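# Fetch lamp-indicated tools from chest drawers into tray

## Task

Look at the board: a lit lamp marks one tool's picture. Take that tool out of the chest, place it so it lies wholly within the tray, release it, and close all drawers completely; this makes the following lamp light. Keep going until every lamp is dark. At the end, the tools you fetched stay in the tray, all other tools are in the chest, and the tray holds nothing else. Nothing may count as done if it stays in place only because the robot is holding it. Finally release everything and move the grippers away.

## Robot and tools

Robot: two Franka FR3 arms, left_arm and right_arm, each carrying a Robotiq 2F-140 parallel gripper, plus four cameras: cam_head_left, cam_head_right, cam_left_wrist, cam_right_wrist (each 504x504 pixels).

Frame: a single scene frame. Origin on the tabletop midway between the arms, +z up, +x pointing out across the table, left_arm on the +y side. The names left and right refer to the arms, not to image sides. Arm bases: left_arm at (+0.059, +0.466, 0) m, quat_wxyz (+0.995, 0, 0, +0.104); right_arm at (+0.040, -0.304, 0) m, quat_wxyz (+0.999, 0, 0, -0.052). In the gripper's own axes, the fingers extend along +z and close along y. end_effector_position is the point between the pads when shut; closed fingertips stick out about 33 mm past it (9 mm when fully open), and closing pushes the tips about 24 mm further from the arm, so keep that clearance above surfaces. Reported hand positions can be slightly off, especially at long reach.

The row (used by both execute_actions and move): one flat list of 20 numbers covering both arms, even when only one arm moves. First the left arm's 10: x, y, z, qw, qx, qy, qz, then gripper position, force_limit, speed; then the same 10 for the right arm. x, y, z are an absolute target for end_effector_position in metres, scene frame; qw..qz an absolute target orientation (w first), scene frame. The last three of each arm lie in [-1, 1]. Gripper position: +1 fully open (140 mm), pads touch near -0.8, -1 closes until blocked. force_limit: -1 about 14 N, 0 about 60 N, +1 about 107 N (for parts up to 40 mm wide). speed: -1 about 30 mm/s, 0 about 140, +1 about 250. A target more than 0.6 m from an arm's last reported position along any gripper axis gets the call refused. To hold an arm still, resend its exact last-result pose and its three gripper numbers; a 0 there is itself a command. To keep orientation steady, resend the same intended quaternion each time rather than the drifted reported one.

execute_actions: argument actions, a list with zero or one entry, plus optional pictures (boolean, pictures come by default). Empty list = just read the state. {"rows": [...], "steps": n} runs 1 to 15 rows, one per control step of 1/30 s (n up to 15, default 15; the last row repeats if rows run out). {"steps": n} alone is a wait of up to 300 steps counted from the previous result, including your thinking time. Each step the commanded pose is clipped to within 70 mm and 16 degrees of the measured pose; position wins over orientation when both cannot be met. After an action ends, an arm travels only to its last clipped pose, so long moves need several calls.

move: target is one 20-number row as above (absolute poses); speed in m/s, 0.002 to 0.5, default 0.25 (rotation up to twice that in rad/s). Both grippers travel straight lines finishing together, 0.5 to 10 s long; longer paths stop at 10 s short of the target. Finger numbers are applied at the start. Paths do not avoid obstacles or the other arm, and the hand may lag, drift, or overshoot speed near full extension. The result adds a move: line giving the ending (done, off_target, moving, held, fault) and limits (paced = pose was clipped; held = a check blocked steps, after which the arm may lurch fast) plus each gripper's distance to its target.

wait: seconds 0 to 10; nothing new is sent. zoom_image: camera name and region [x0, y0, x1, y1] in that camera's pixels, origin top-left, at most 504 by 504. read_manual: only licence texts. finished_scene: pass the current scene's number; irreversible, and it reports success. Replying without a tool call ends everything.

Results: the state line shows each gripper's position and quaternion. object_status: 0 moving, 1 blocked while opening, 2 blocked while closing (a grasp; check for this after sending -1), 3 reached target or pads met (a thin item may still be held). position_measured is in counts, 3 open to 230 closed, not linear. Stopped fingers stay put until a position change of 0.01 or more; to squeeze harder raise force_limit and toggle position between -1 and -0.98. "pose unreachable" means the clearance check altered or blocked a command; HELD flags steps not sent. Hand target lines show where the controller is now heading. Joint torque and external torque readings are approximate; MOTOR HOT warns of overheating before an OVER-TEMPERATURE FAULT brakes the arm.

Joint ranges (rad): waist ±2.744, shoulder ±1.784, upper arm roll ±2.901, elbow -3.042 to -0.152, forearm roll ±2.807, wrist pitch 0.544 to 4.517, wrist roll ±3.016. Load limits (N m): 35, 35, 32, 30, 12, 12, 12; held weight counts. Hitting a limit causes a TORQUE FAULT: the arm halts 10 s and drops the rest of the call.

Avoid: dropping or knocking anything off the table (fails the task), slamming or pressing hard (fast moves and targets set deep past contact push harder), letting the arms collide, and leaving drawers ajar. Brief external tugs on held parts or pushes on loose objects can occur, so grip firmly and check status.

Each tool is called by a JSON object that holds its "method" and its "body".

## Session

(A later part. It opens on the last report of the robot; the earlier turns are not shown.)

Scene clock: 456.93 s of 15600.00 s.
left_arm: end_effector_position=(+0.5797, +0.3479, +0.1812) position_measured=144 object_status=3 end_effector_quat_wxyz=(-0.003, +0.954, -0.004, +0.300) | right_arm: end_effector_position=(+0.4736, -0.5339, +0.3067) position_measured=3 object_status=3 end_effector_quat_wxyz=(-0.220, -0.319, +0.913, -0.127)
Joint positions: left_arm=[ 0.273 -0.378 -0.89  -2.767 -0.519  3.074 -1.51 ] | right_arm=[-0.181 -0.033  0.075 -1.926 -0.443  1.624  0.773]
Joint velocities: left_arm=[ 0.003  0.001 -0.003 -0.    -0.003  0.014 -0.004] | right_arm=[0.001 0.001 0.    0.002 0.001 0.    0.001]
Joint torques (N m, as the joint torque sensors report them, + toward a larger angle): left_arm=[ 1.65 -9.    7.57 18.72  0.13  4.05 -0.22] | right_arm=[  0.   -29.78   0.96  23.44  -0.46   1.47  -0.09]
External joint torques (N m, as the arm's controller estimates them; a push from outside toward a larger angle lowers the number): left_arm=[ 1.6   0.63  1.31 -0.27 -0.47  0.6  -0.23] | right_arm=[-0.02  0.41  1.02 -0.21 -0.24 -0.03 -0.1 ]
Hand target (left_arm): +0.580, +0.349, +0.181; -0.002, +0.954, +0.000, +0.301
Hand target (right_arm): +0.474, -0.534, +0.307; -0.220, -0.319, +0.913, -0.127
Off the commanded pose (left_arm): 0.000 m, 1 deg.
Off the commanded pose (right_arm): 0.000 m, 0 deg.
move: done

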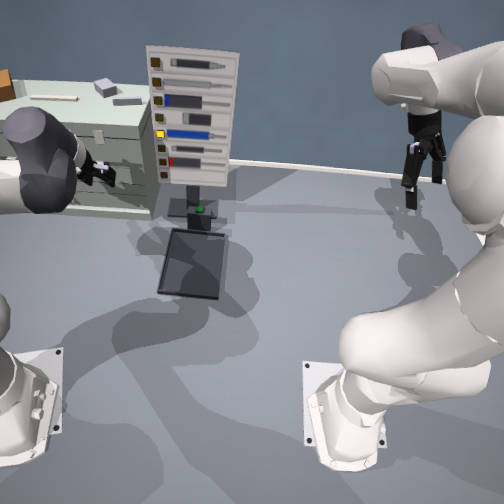

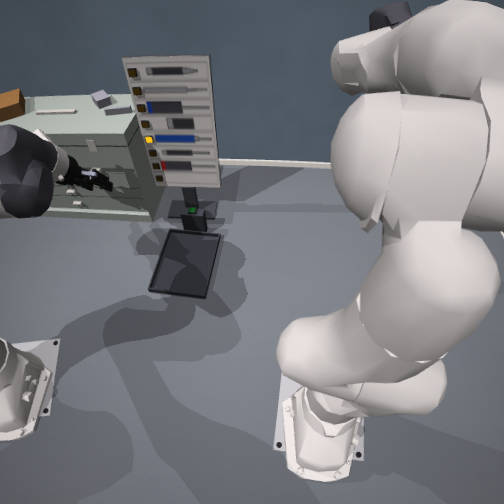

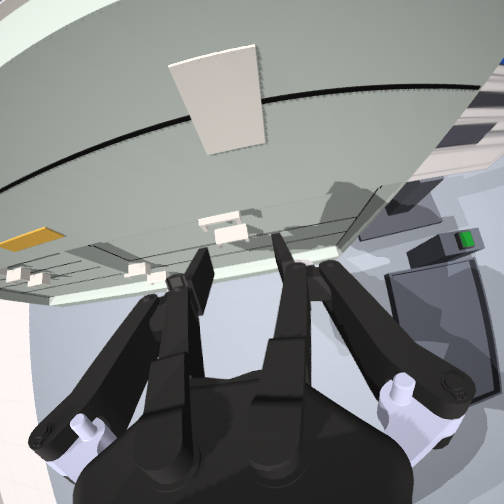

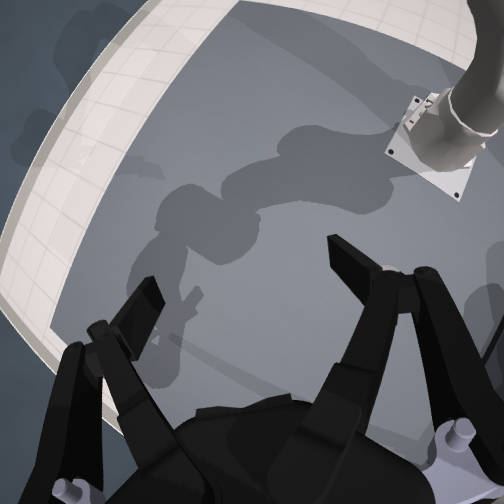

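{"method": "move", "body": {"target": [0.589,0.353,0.180,0,0.954,0,0.301,-0.12,0.3,0,0.4736,-0.5339,0.3067,-0.220,-0.319,0.913,-0.127,1,0,0], "speed": 0.03}}

{"method": "move", "body": {"target": [0.588,0.353,0.181,0,0.954,0,0.301,-1,0.3,-0.5,0.4736,-0.5339,0.3067,-0.220,-0.319,0.913,-0.127,1,0,0], "speed": 0.02}}

{"method": "zoom_image", "body": {"camera": "cam_left_wrist", "region": [170, 160, 320, 280]}}

Scene clock: 465.67 s of 15600.00 s.
left_arm: end_effector_position=(+0.5873, +0.3533, +0.1787) position_measured=144 object_status=3 end_effector_quat_wxyz=(+0.001, +0.954, +0.002, +0.299) | right_arm: end_effector_position=(+0.4736, -0.5339, +0.3067) position_measured=3 object_status=3 end_effector_quat_wxyz=(-0.220, -0.319, +0.913, -0.127)
Joint positions: left_arm=[ 0.303 -0.346 -0.896 -2.752 -0.505  3.088 -1.512] | right_arm=[-0.181 -0.033  0.075 -1.926 -0.443  1.624  0.773]
Joint velocities: left_arm=[ 0.002  0.001 -0.002  0.004  0.012  0.007  0.001] | right_arm=[ 0.001 -0.    -0.    -0.    -0.001  0.001 -0.   ]
Joint torques (N m, as the joint torque sensors report them, + toward a larger angle): left_arm=[  1.82 -10.     5.74  21.36   1.38   3.82   0.14] | right_arm=[ -0.18 -29.67   0.78  23.63  -0.51   1.52  -0.12]
External joint torques (N m, as the arm's controller estimates them; a push from outside toward a larger angle lowers the number): left_arm=[ 1.89  0.42 -0.06  2.17  0.75  0.34  0.12] | right_arm=[-0.27  0.53  0.77  0.   -0.29  0.01 -0.13]
Hand target (left_arm): +0.589, +0.353, +0.180; -0.000, +0.954, -0.000, +0.301
Hand target (right_arm): +0.474, -0.534, +0.307; -0.220, -0.319, +0.913, -0.127
Off the commanded pose (left_arm): 0.002 m, 0 deg.
Off the commanded pose (right_arm): 0.000 m, 0 deg.
After step 90, 5.00 s passed at rest.
move: done

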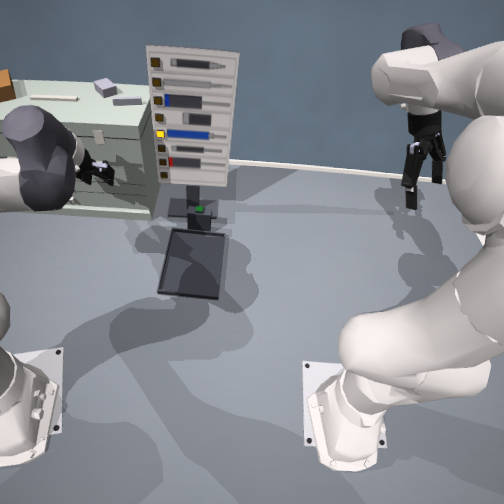

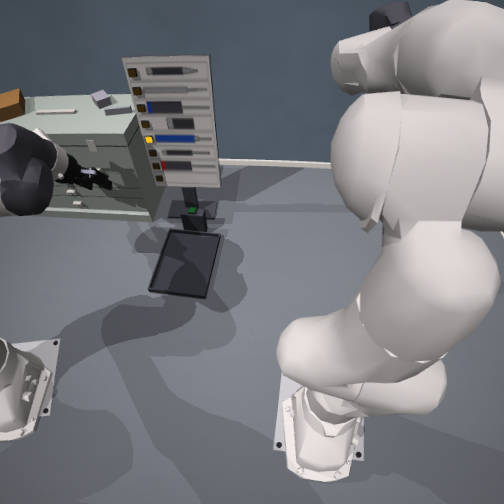

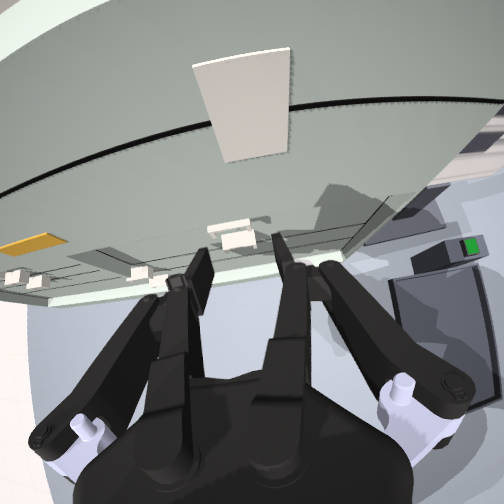

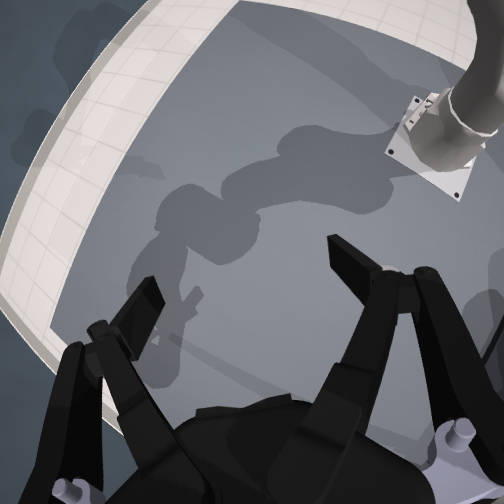

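Scene clock: 466.37 s of 15600.00 s.
left_arm: end_effector_position=(+0.5873, +0.3530, +0.1793) position_measured=194 object_status=2 end_effector_quat_wxyz=(+0.001, +0.954, +0.002, +0.299) | right_arm: end_effector_position=(+0.4736, -0.5339, +0.3067) position_measured=3 object_status=3 end_effector_quat_wxyz=(-0.220, -0.319, +0.913, -0.127)
Joint positions: left_arm=[ 0.299 -0.347 -0.892 -2.752 -0.505  3.087 -1.511] | right_arm=[-0.181 -0.033  0.075 -1.926 -0.443  1.624  0.773]
Joint velocities: left_arm=[-0.004  0.001  0.001  0.001  0.001 -0.     0.001] | right_arm=[-0.002 -0.    -0.     0.    -0.    -0.     0.001]
Joint torques (N m, as the joint torque sensors report them, + toward a larger angle): left_arm=[ -1.6  -12.3    7.65  19.89   0.85   3.7    0.25] | right_arm=[ -0.17 -29.39   0.86  23.51  -0.49   1.46  -0.11]
External joint torques (N m, as the arm's controller estimates them; a push from outside toward a larger angle lowers the number): left_arm=[-1.53 -1.93  1.9   0.76  0.21  0.23  0.23] | right_arm=[-0.09  0.9   1.01 -0.18 -0.25 -0.04 -0.12]
Hand target (left_arm): +0.588, +0.353, +0.181; +0.000, +0.954, +0.000, +0.301
Hand target (right_arm): +0.474, -0.534, +0.307; -0.220, -0.319, +0.913, -0.127
Off the commanded pose (left_arm): 0.002 m, 0 deg.
Off the commanded pose (right_arm): 0.000 m, 0 deg.
move: done

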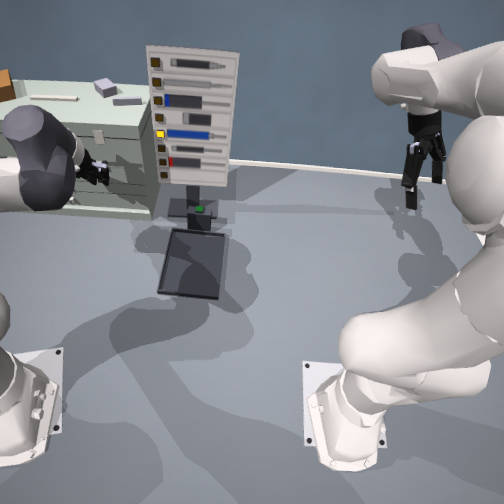

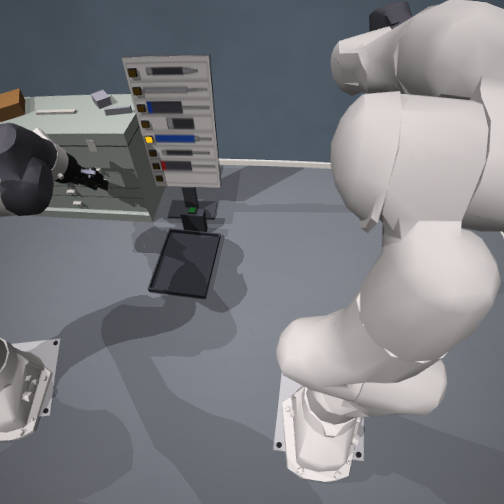

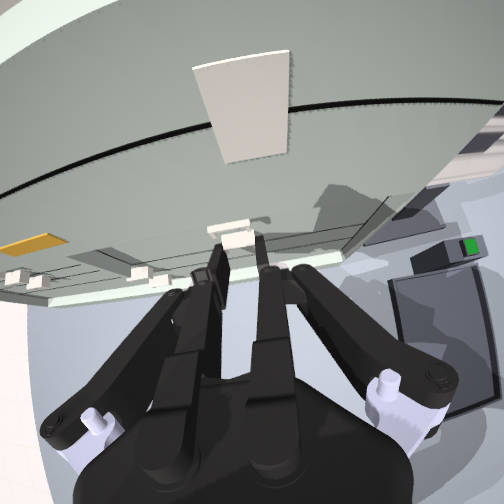

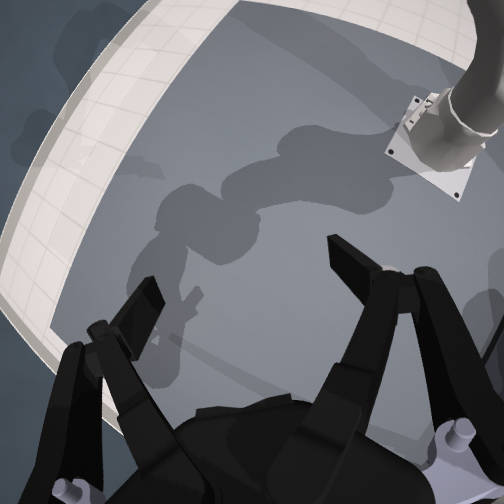

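Region (170, 160, 320, 280) of cam_left_wrist's 504x504 image, scaled by 3.360, with more detail than that image has; it fills the top 403 rows of this view, and the rest is white.

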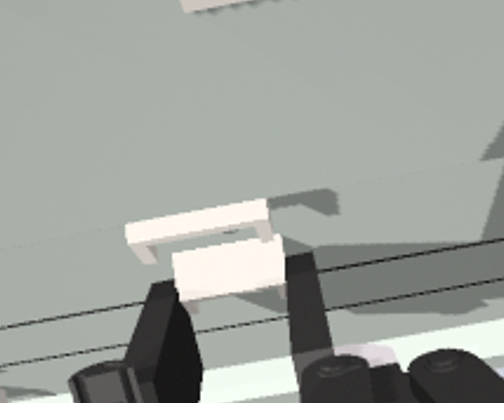

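{"method": "move", "body": {"target": [0.43,0.354,0.190,0,0.9997,0,0.026,-1,0.3,-0.5,0.4736,-0.5339,0.3067,-0.220,-0.319,0.913,-0.127,1,0,0], "speed": 0.06}}

Scene clock: 478.67 s of 15600.00 s.
left_arm: end_effector_position=(+0.4312, +0.3538, +0.1925) position_measured=194 object_status=2 end_effector_quat_wxyz=(-0.000, +1.000, +0.001, +0.030) | right_arm: end_effector_position=(+0.4736, -0.5339, +0.3067) position_measured=3 object_status=3 end_effector_quat_wxyz=(-0.220, -0.319, +0.913, -0.127)
Joint positions: left_arm=[ 0.176 -0.642 -0.664 -2.649 -0.438  2.136 -1.526] | right_arm=[-0.181 -0.033  0.075 -1.926 -0.443  1.624  0.773]
Joint velocities: left_arm=[-0.001 -0.003 -0.001  0.002  0.001 -0.014 -0.003] | right_arm=[ 0.001 -0.    -0.    -0.     0.    -0.    -0.002]
Joint torques (N m, as the joint torque sensors report them, + toward a larger angle): left_arm=[-4.52 -5.95  8.14 25.53 -0.55  1.43 -0.12] | right_arm=[ -0.47 -29.82   0.68  23.74  -0.51   1.49  -0.1 ]
External joint torques (N m, as the arm's controller estimates them; a push from outside toward a larger angle lowers the number): left_arm=[-4.52  0.28 -0.27  3.62 -1.31 -1.25 -0.12] | right_arm=[-0.47  0.31  0.75  0.15 -0.28  0.   -0.11]
Hand target (left_arm): +0.428, +0.349, +0.193; +0.002, +1.000, -0.001, +0.027
Hand target (right_arm): +0.474, -0.534, +0.307; -0.220, -0.319, +0.913, -0.127
Off the commanded pose (left_arm): 0.003 m, 1 deg.
Off the commanded pose (right_arm): 0.000 m, 0 deg.
After step 90, 4.27 s passed at rest.
move: done

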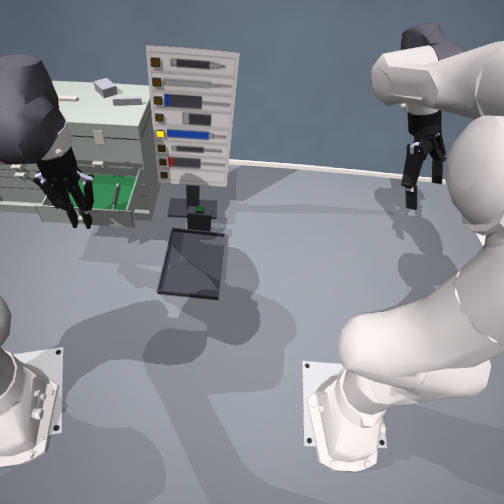

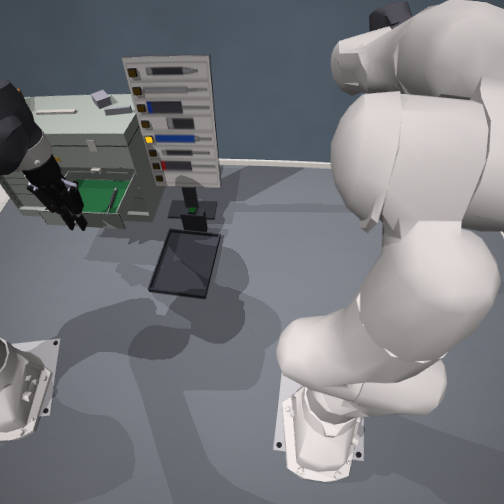

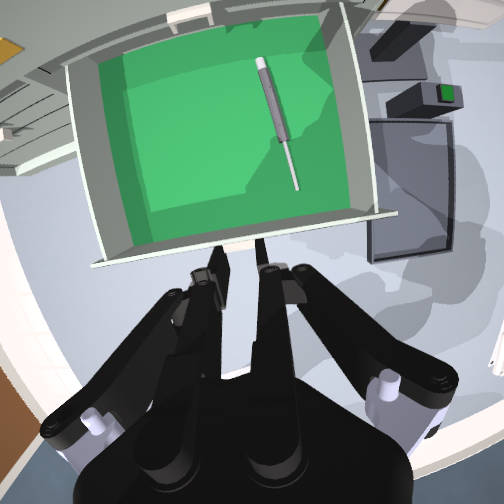

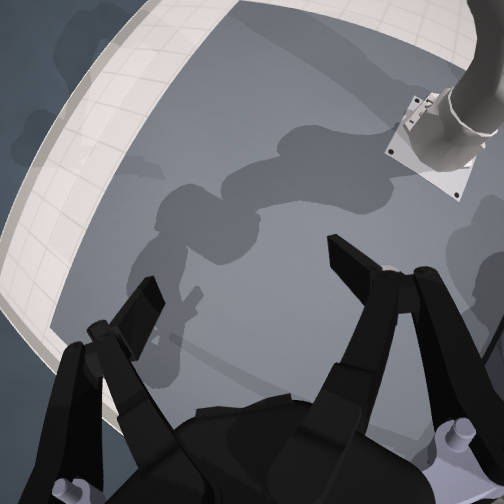

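{"method": "move", "body": {"target": [0.575,0.353,0.180,0,0.954,0,0.301,-1,0.3,-0.5,0.4736,-0.5339,0.3067,-0.220,-0.319,0.913,-0.127,1,0,0], "speed": 0.07}}

{"method": "move", "body": {"target": [0.594,0.353,0.180,0,0.954,0,0.301,-1,0.3,-0.5,0.4736,-0.5339,0.3067,-0.220,-0.319,0.913,-0.127,1,0,0], "speed": 0.02}}

{"method": "zoom_image", "body": {"camera": "cam_left_wrist", "region": [100, 160, 400, 300]}}

Scene clock: 492.23 s of 15600.00 s.
left_arm: end_effector_position=(+0.5768, +0.3535, +0.1791) position_measured=194 object_status=2 end_effector_quat_wxyz=(+0.000, +0.954, -0.002, +0.300) | right_arm: end_effector_position=(+0.4736, -0.5339, +0.3067) position_measured=3 object_status=3 end_effector_quat_wxyz=(-0.220, -0.319, +0.913, -0.127)
Joint positions: left_arm=[ 0.238 -0.371 -0.848 -2.783 -0.528  3.089 -1.493] | right_arm=[-0.181 -0.033  0.075 -1.926 -0.443  1.624  0.773]
Joint velocities: left_arm=[ 0.004  0.009 -0.009 -0.006  0.002  0.031  0.001] | right_arm=[ 0.     0.001 -0.001 -0.    -0.     0.     0.001]
Joint torques (N m, as the joint torque sensors report them, + toward a larger angle): left_arm=[ 3.74 -9.6   7.92 16.09  1.1   3.91  0.08] | right_arm=[ -0.28 -29.85   0.75  23.51  -0.53   1.46  -0.15]
External joint torques (N m, as the arm's controller estimates them; a push from outside toward a larger angle lowers the number): left_arm=[ 3.81  0.89  2.2  -3.01  0.45  0.42  0.06] | right_arm=[-0.16  0.22  0.95 -0.04 -0.3  -0.02 -0.16]
Hand target (left_arm): +0.577, +0.358, +0.177; -0.002, +0.954, +0.000, +0.300
Hand target (right_arm): +0.474, -0.534, +0.307; -0.220, -0.319, +0.913, -0.127
Off the commanded pose (left_arm): 0.002 m, 0 deg.
Off the commanded pose (right_arm): 0.000 m, 0 deg.
After step 90, 6.27 s passed at rest.
move: done

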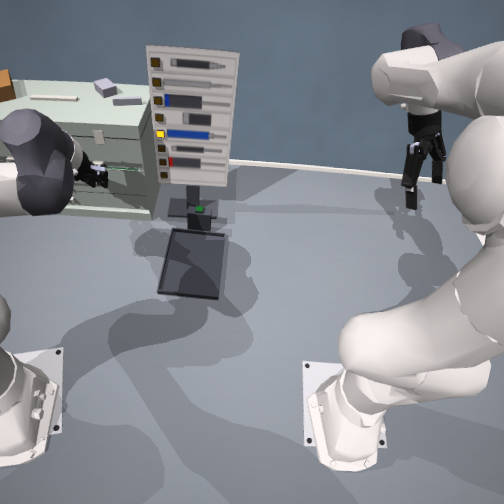

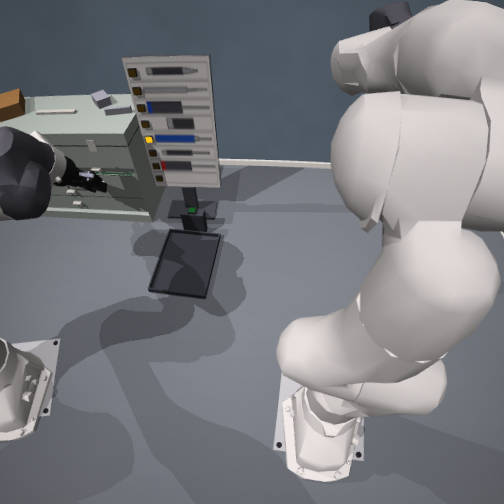

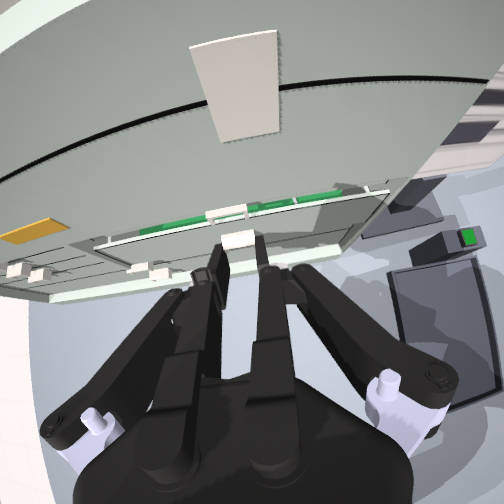

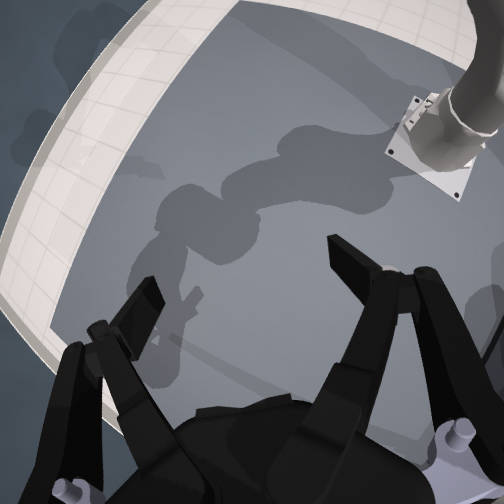

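Scene clock: 493.33 s of 15600.00 s.
left_arm: end_effector_position=(+0.5907, +0.3529, +0.1788) position_measured=194 object_status=2 end_effector_quat_wxyz=(-0.002, +0.954, -0.002, +0.299) | right_arm: end_effector_position=(+0.4736, -0.5339, +0.3067) position_measured=3 object_status=3 end_effector_quat_wxyz=(-0.220, -0.319, +0.913, -0.127)
Joint positions: left_arm=[ 0.331 -0.342 -0.922 -2.742 -0.503  3.088 -1.504] | right_arm=[-0.181 -0.033  0.075 -1.926 -0.443  1.624  0.773]
Joint velocities: left_arm=[ 0.015 -0.001 -0.015  0.004  0.    -0.001 -0.004] | right_arm=[-0.001  0.001 -0.     0.001  0.001 -0.     0.001]
Joint torques (N m, as the joint torque sensors report them, + toward a larger angle): left_arm=[ 4.42 -5.67  5.39 24.39  1.38  4.27  0.02] | right_arm=[  0.01 -29.76   0.63  23.82  -0.54   1.45  -0.14]
External joint torques (N m, as the arm's controller estimates them; a push from outside toward a larger angle lowers the number): left_arm=[ 4.45  4.37 -0.57  5.27  0.77  0.8   0.  ] | right_arm=[ 0.02  0.18  0.71  0.33 -0.32 -0.04 -0.15]
Hand target (left_arm): +0.594, +0.353, +0.180; -0.001, +0.954, -0.000, +0.301
Hand target (right_arm): +0.474, -0.534, +0.307; -0.220, -0.319, +0.913, -0.127
Off the commanded pose (left_arm): 0.004 m, 0 deg.
Off the commanded pose (right_arm): 0.000 m, 0 deg.
move: off_target (left_arm)

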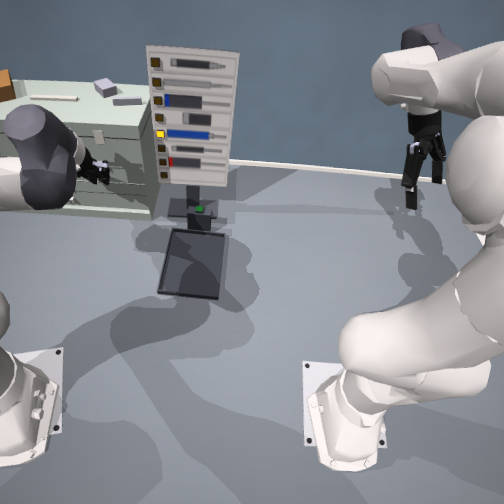

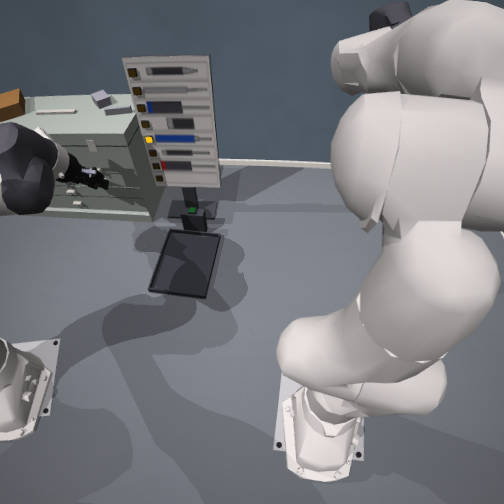

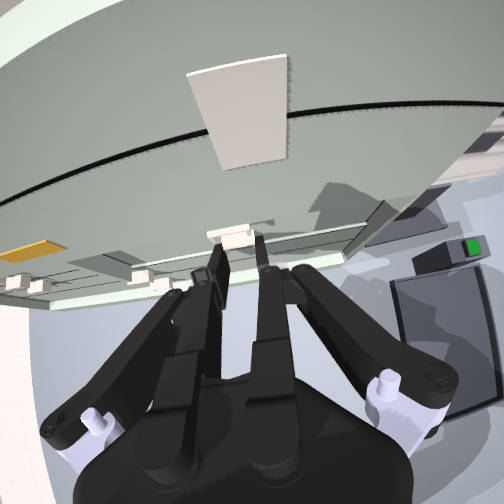

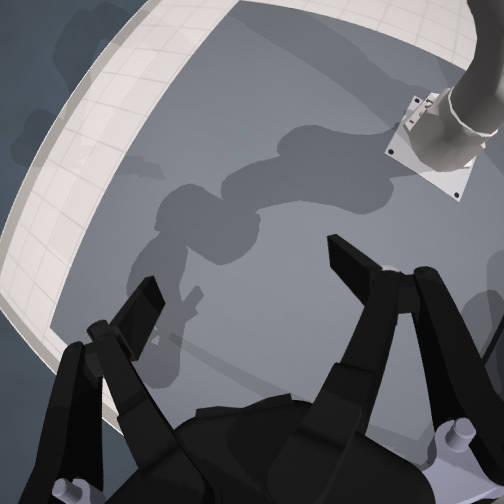

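Region (100, 160, 400, 300) of cam_left_wrist's 504x504 image, scaled by 1.680, with more detail than that image has; it fills the top 235 rows of this view, and the rest is white.

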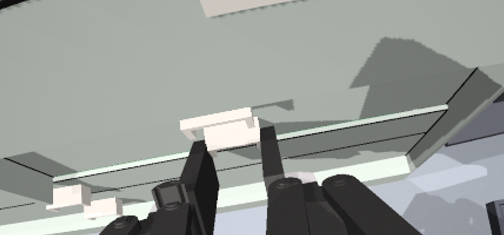

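{"method": "move", "body": {"target": [0.600,0.353,0.180,0,0.954,0,0.301,-1,0.3,-0.5,0.4736,-0.5339,0.3067,-0.220,-0.319,0.913,-0.127,1,0,0], "speed": 0.01}}

{"method": "zoom_image", "body": {"camera": "cam_left_wrist", "region": [100, 160, 400, 300]}}

Scene clock: 506.80 s of 15600.00 s.
left_arm: end_effector_position=(+0.5942, +0.3528, +0.1786) position_measured=194 object_status=2 end_effector_quat_wxyz=(-0.004, +0.955, -0.002, +0.298) | right_arm: end_effector_position=(+0.4736, -0.5339, +0.3067) position_measured=3 object_status=3 end_effector_quat_wxyz=(-0.220, -0.319, +0.913, -0.127)
Joint positions: left_arm=[ 0.364 -0.338 -0.95  -2.729 -0.498  3.082 -1.506] | right_arm=[-0.181 -0.033  0.075 -1.926 -0.443  1.624  0.773]
Joint velocities: left_arm=[ 0.008 -0.    -0.006  0.001 -0.     0.     0.001] | right_arm=[ 0.001 -0.001 -0.    -0.    -0.001 -0.001 -0.   ]
Joint torques (N m, as the joint torque sensors report them, + toward a larger angle): left_arm=[ 5.01  0.41  6.57 26.77  1.75  5.08  0.05] | right_arm=[  0.02 -29.48   0.8   23.68  -0.51   1.47  -0.14]
External joint torques (N m, as the arm's controller estimates them; a push from outside toward a larger angle lowers the number): left_arm=[ 4.94 10.08  0.4   7.71  1.15  1.62  0.04] | right_arm=[-0.05  0.76  0.79  0.05 -0.29 -0.02 -0.15]
Hand target (left_arm): +0.600, +0.353, +0.180; -0.000, +0.954, -0.000, +0.301
Hand target (right_arm): +0.474, -0.534, +0.307; -0.220, -0.319, +0.913, -0.127
Off the commanded pose (left_arm): 0.006 m, 1 deg.
Off the commanded pose (right_arm): 0.000 m, 0 deg.
After step 90, 9.30 s passed at rest.
move: off_target (left_arm)

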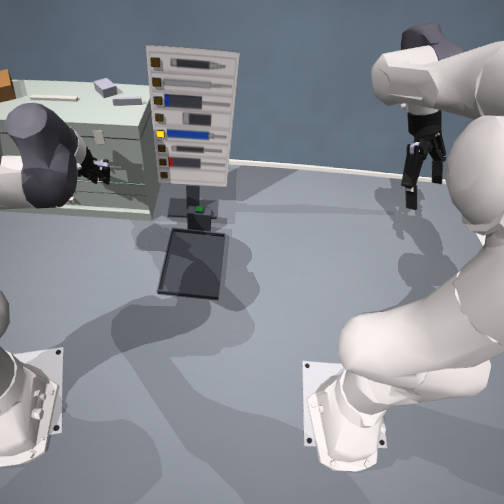

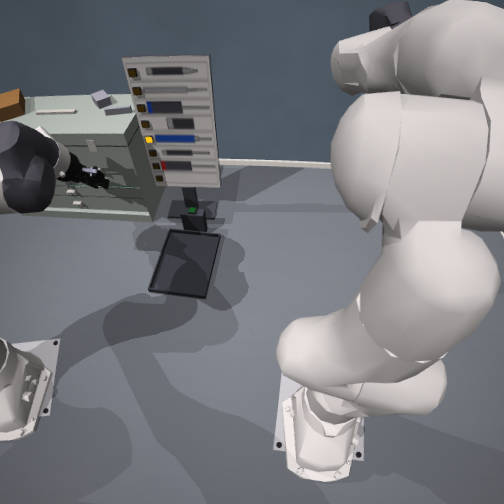

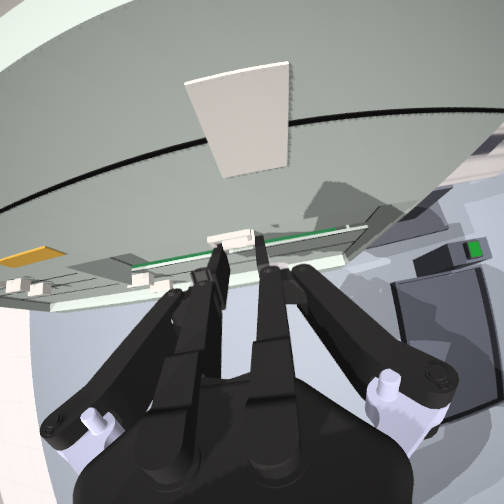

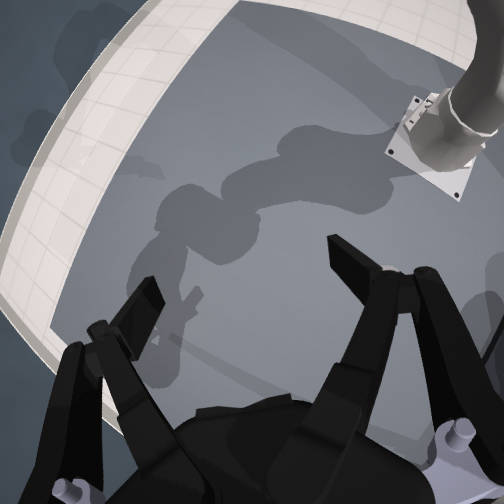

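Region (100, 160, 400, 300) of cam_left_wrist's 504x504 image, scaled by 1.680, with more detail than that image has; it fills the top 235 rows of this view, and the rest is white.

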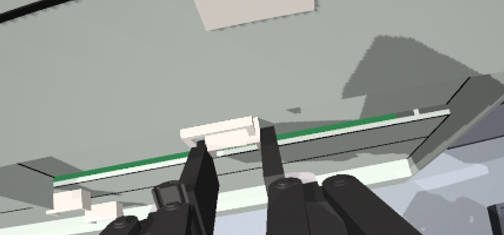

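{"method": "move", "body": {"target": [0.592,0.353,0.180,0,0.954,0,0.301,-0.12,0.3,0,0.4736,-0.5339,0.3067,-0.220,-0.319,0.913,-0.127,1,0,0], "speed": 0.008}}

{"method": "move", "body": {"target": [0.555,0.40,0.18,0,0.954,0,0.301,-0.12,0.3,0,0.4736,-0.5339,0.3067,-0.220,-0.319,0.913,-0.127,1,0,0], "speed": 0.05}}

{"method": "zoom_image", "body": {"camera": "cam_left_wrist", "region": [60, 120, 460, 300]}}

{"method": "zoom_image", "body": {"camera": "cam_head_left", "region": [40, 130, 160, 220]}}

Scene clock: 520.83 s of 15600.00 s.
left_arm: end_effector_position=(+0.5921, +0.3528, +0.1800) position_measured=144 object_status=3 end_effector_quat_wxyz=(+0.000, +0.954, +0.001, +0.300) | right_arm: end_effector_position=(+0.4736, -0.5339, +0.3067) position_measured=3 object_status=3 end_effector_quat_wxyz=(-0.220, -0.319, +0.913, -0.127)
Joint positions: left_arm=[ 0.329 -0.339 -0.917 -2.738 -0.506  3.087 -1.505] | right_arm=[-0.181 -0.033  0.075 -1.926 -0.443  1.624  0.773]
Joint velocities: left_arm=[-0.009  0.     0.01  -0.003  0.     0.004  0.   ] | right_arm=[-0.    -0.    -0.     0.    -0.001  0.    -0.001]
Joint torques (N m, as the joint torque sensors report them, + toward a larger angle): left_arm=[-1.24 -9.61  7.58 19.29  0.4   4.06  0.18] | right_arm=[ -0.02 -29.45   1.25  23.69  -0.54   1.42  -0.14]
External joint torques (N m, as the arm's controller estimates them; a push from outside toward a larger angle lowers the number): left_arm=[-1.34  0.54  1.58  0.17 -0.22  0.59  0.17] | right_arm=[-0.01  0.79  1.34  0.05 -0.31 -0.07 -0.14]
Hand target (left_arm): +0.592, +0.353, +0.180; +0.000, +0.954, -0.000, +0.301
Hand target (right_arm): +0.474, -0.534, +0.307; -0.220, -0.319, +0.913, -0.127
Off the commanded pose (left_arm): 0.000 m, 0 deg.
Off the commanded pose (right_arm): 0.000 m, 0 deg.
After step 90, 10.13 s passed at rest.
move: done

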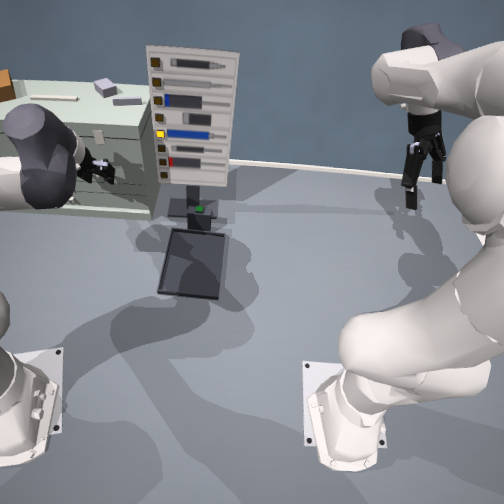

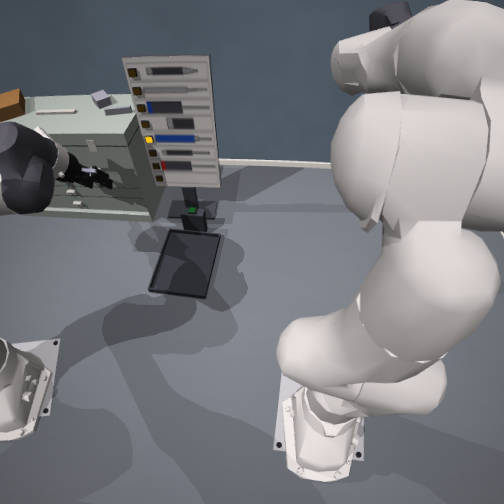

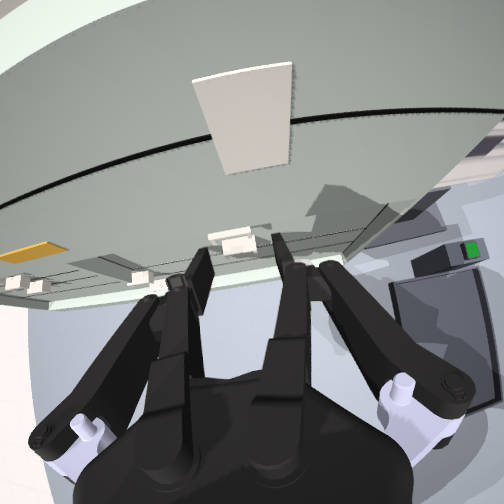

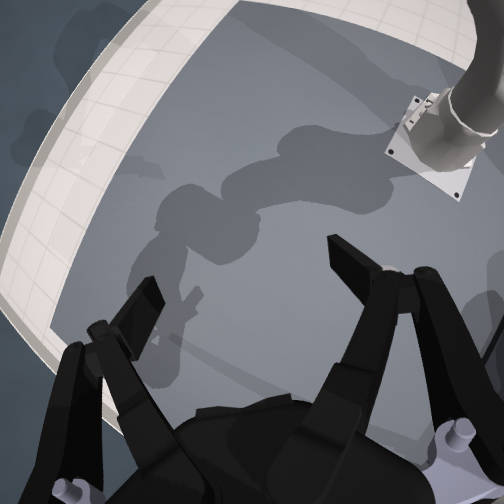

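Scene clock: 522.33 s of 15600.00 s.
left_arm: end_effector_position=(+0.5546, +0.3980, +0.1789) position_measured=144 object_status=3 end_effector_quat_wxyz=(+0.006, +0.954, +0.008, +0.299) | right_arm: end_effector_position=(+0.4736, -0.5339, +0.3067) position_measured=3 object_status=3 end_effector_quat_wxyz=(-0.220, -0.319, +0.913, -0.127)
Joint positions: left_arm=[ 0.023 -0.411 -0.552 -2.88  -0.55   3.1   -1.391] | right_arm=[-0.181 -0.033  0.075 -1.926 -0.443  1.624  0.773]
Joint velocities: left_arm=[-0.033  0.001  0.038 -0.006  0.015  0.008  0.028] | right_arm=[-0.    -0.001  0.001  0.001  0.001  0.001 -0.   ]
Joint torques (N m, as the joint torque sensors report them, + toward a larger angle): left_arm=[ -1.62 -13.14   5.26  17.1    1.34   3.84   0.26] | right_arm=[ -0.23 -29.75   0.97  23.74  -0.47   1.5   -0.09]
External joint torques (N m, as the arm's controller estimates them; a push from outside toward a larger angle lowers the number): left_arm=[-1.61 -0.99  1.63 -2.35  0.53  0.39  0.24] | right_arm=[-0.31  0.47  0.96  0.09 -0.25  0.   -0.1 ]
Hand target (left_arm): +0.555, +0.398, +0.180; +0.003, +0.954, +0.000, +0.301
Hand target (right_arm): +0.474, -0.534, +0.307; -0.220, -0.319, +0.913, -0.127
Off the commanded pose (left_arm): 0.002 m, 1 deg.
Off the commanded pose (right_arm): 0.000 m, 0 deg.
move: done

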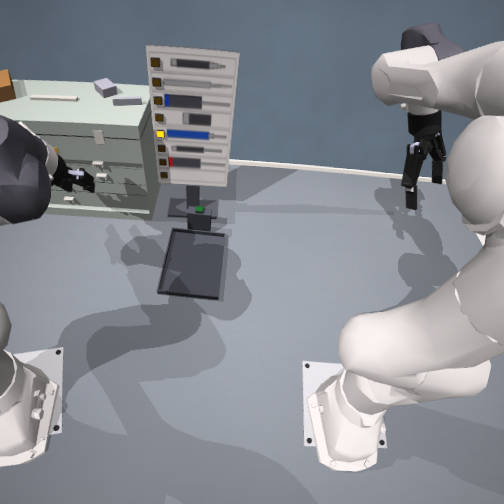

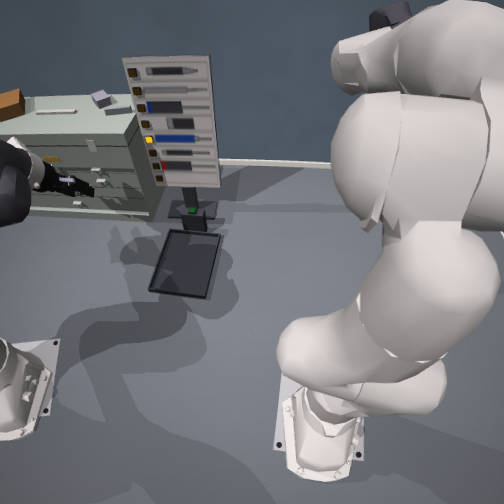

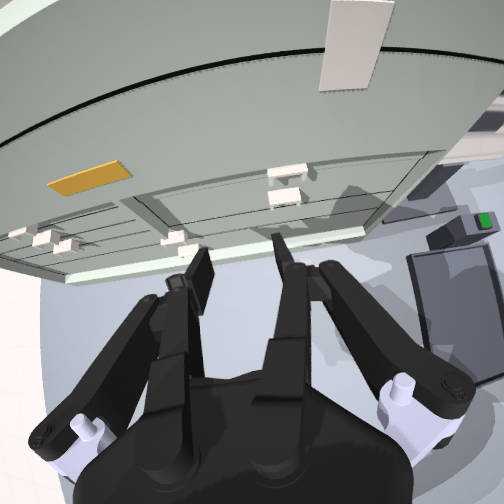

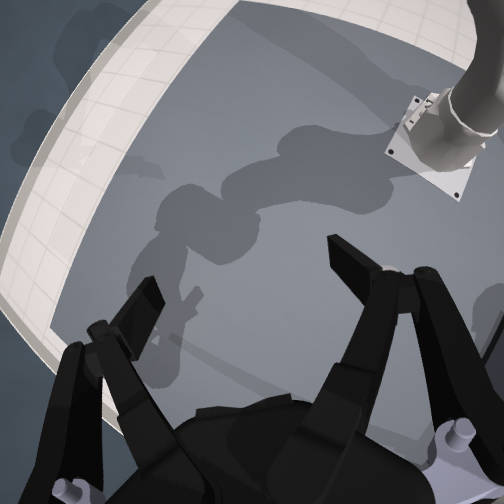

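Region (60, 120, 460, 300) of cam_left_wrist's 504x504 image, scaled by 1.260, with more detail than that image has; it fills the top 227 rows of this view, and the rest is white.

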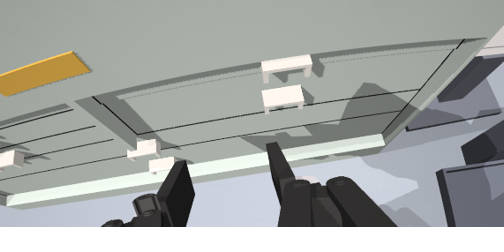

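Region (40, 130, 160, 220) of cam_head_left's 504x504 image, scaled by 4.200, with more detail than that image has; it fills the top 378 rows of this view, and the rest is white.

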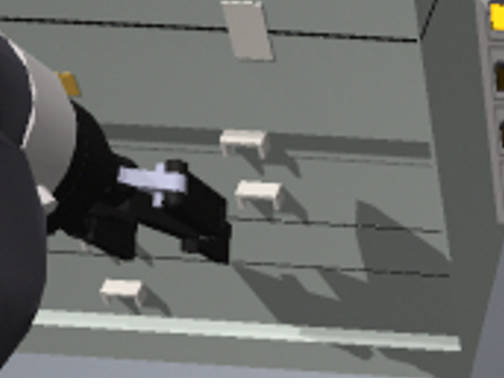

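{"method": "move", "body": {"target": [0.578,0.472,0.139,0,0.954,0,0.301,-0.12,0.3,0,0.4736,-0.5339,0.3067,-0.220,-0.319,0.913,-0.127,1,0,0], "speed": 0.08}}

{"method": "zoom_image", "body": {"camera": "cam_left_wrist", "region": [170, 160, 320, 280]}}

Scene clock: 539.53 s of 15600.00 s.
left_arm: end_effector_position=(+0.5768, +0.4705, +0.1383) position_measured=144 object_status=3 end_effector_quat_wxyz=(+0.001, +0.955, +0.005, +0.297) | right_arm: end_effector_position=(+0.4736, -0.5339, +0.3067) position_measured=3 object_status=3 end_effector_quat_wxyz=(-0.220, -0.319, +0.913, -0.127)
Joint positions: left_arm=[-0.331 -0.184  0.029 -2.857 -0.421  3.288 -1.239] | right_arm=[-0.181 -0.033  0.075 -1.926 -0.443  1.624  0.773]
Joint velocities: left_arm=[-0.172  0.001  0.197 -0.011  0.057  0.027  0.   ] | right_arm=[-0.001 -0.002  0.    -0.001  0.     0.001  0.   ]
Joint torques (N m, as the joint torque sensors report them, + toward a larger angle): left_arm=[ -1.5  -19.19   2.29  16.61   1.52   3.98   0.24] | right_arm=[ -0.25 -29.49   0.79  23.38  -0.51   1.49  -0.11]
External joint torques (N m, as the arm's controller estimates them; a push from outside toward a larger angle lowers the number): left_arm=[-1.52 -0.26  2.89 -1.12  0.63  0.6   0.22] | right_arm=[-0.21  0.77  0.9  -0.27 -0.28 -0.01 -0.12]
Hand target (left_arm): +0.577, +0.470, +0.138; -0.000, +0.954, -0.000, +0.299
Hand target (right_arm): +0.474, -0.534, +0.307; -0.220, -0.319, +0.913, -0.127
Off the commanded pose (left_arm): 0.002 m, 1 deg.
Off the commanded pose (right_arm): 0.000 m, 0 deg.
After step 90, 12.47 s passed at rest.
move: done

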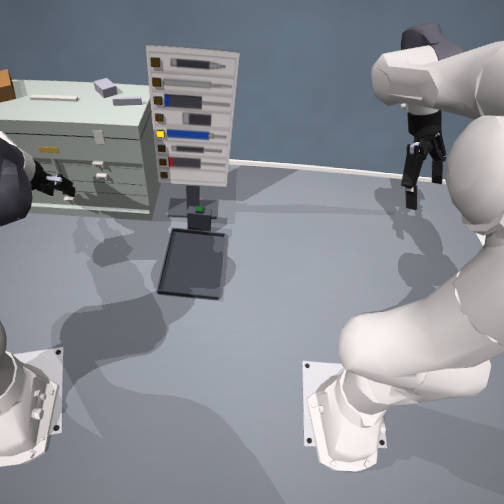

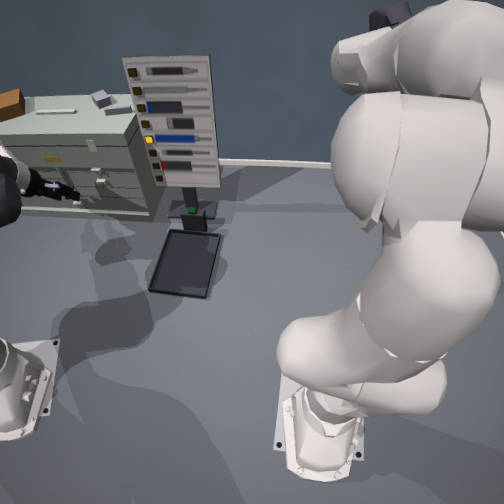

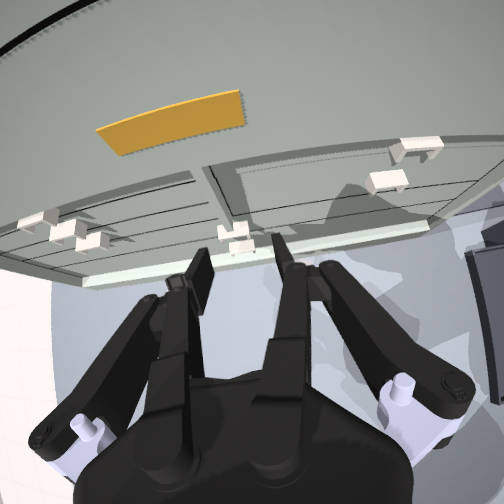

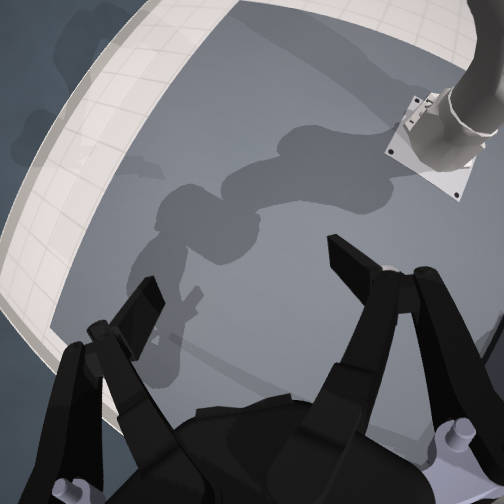

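Region (170, 160, 320, 280) of cam_left_wrist's 504x504 image, scaled by 3.360, with more detail than that image has; it fills the top 403 rows of this view, and the rest is white.

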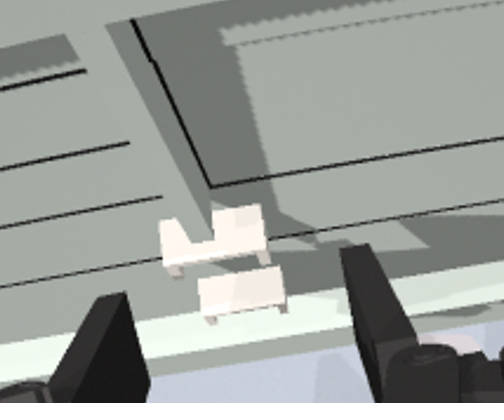

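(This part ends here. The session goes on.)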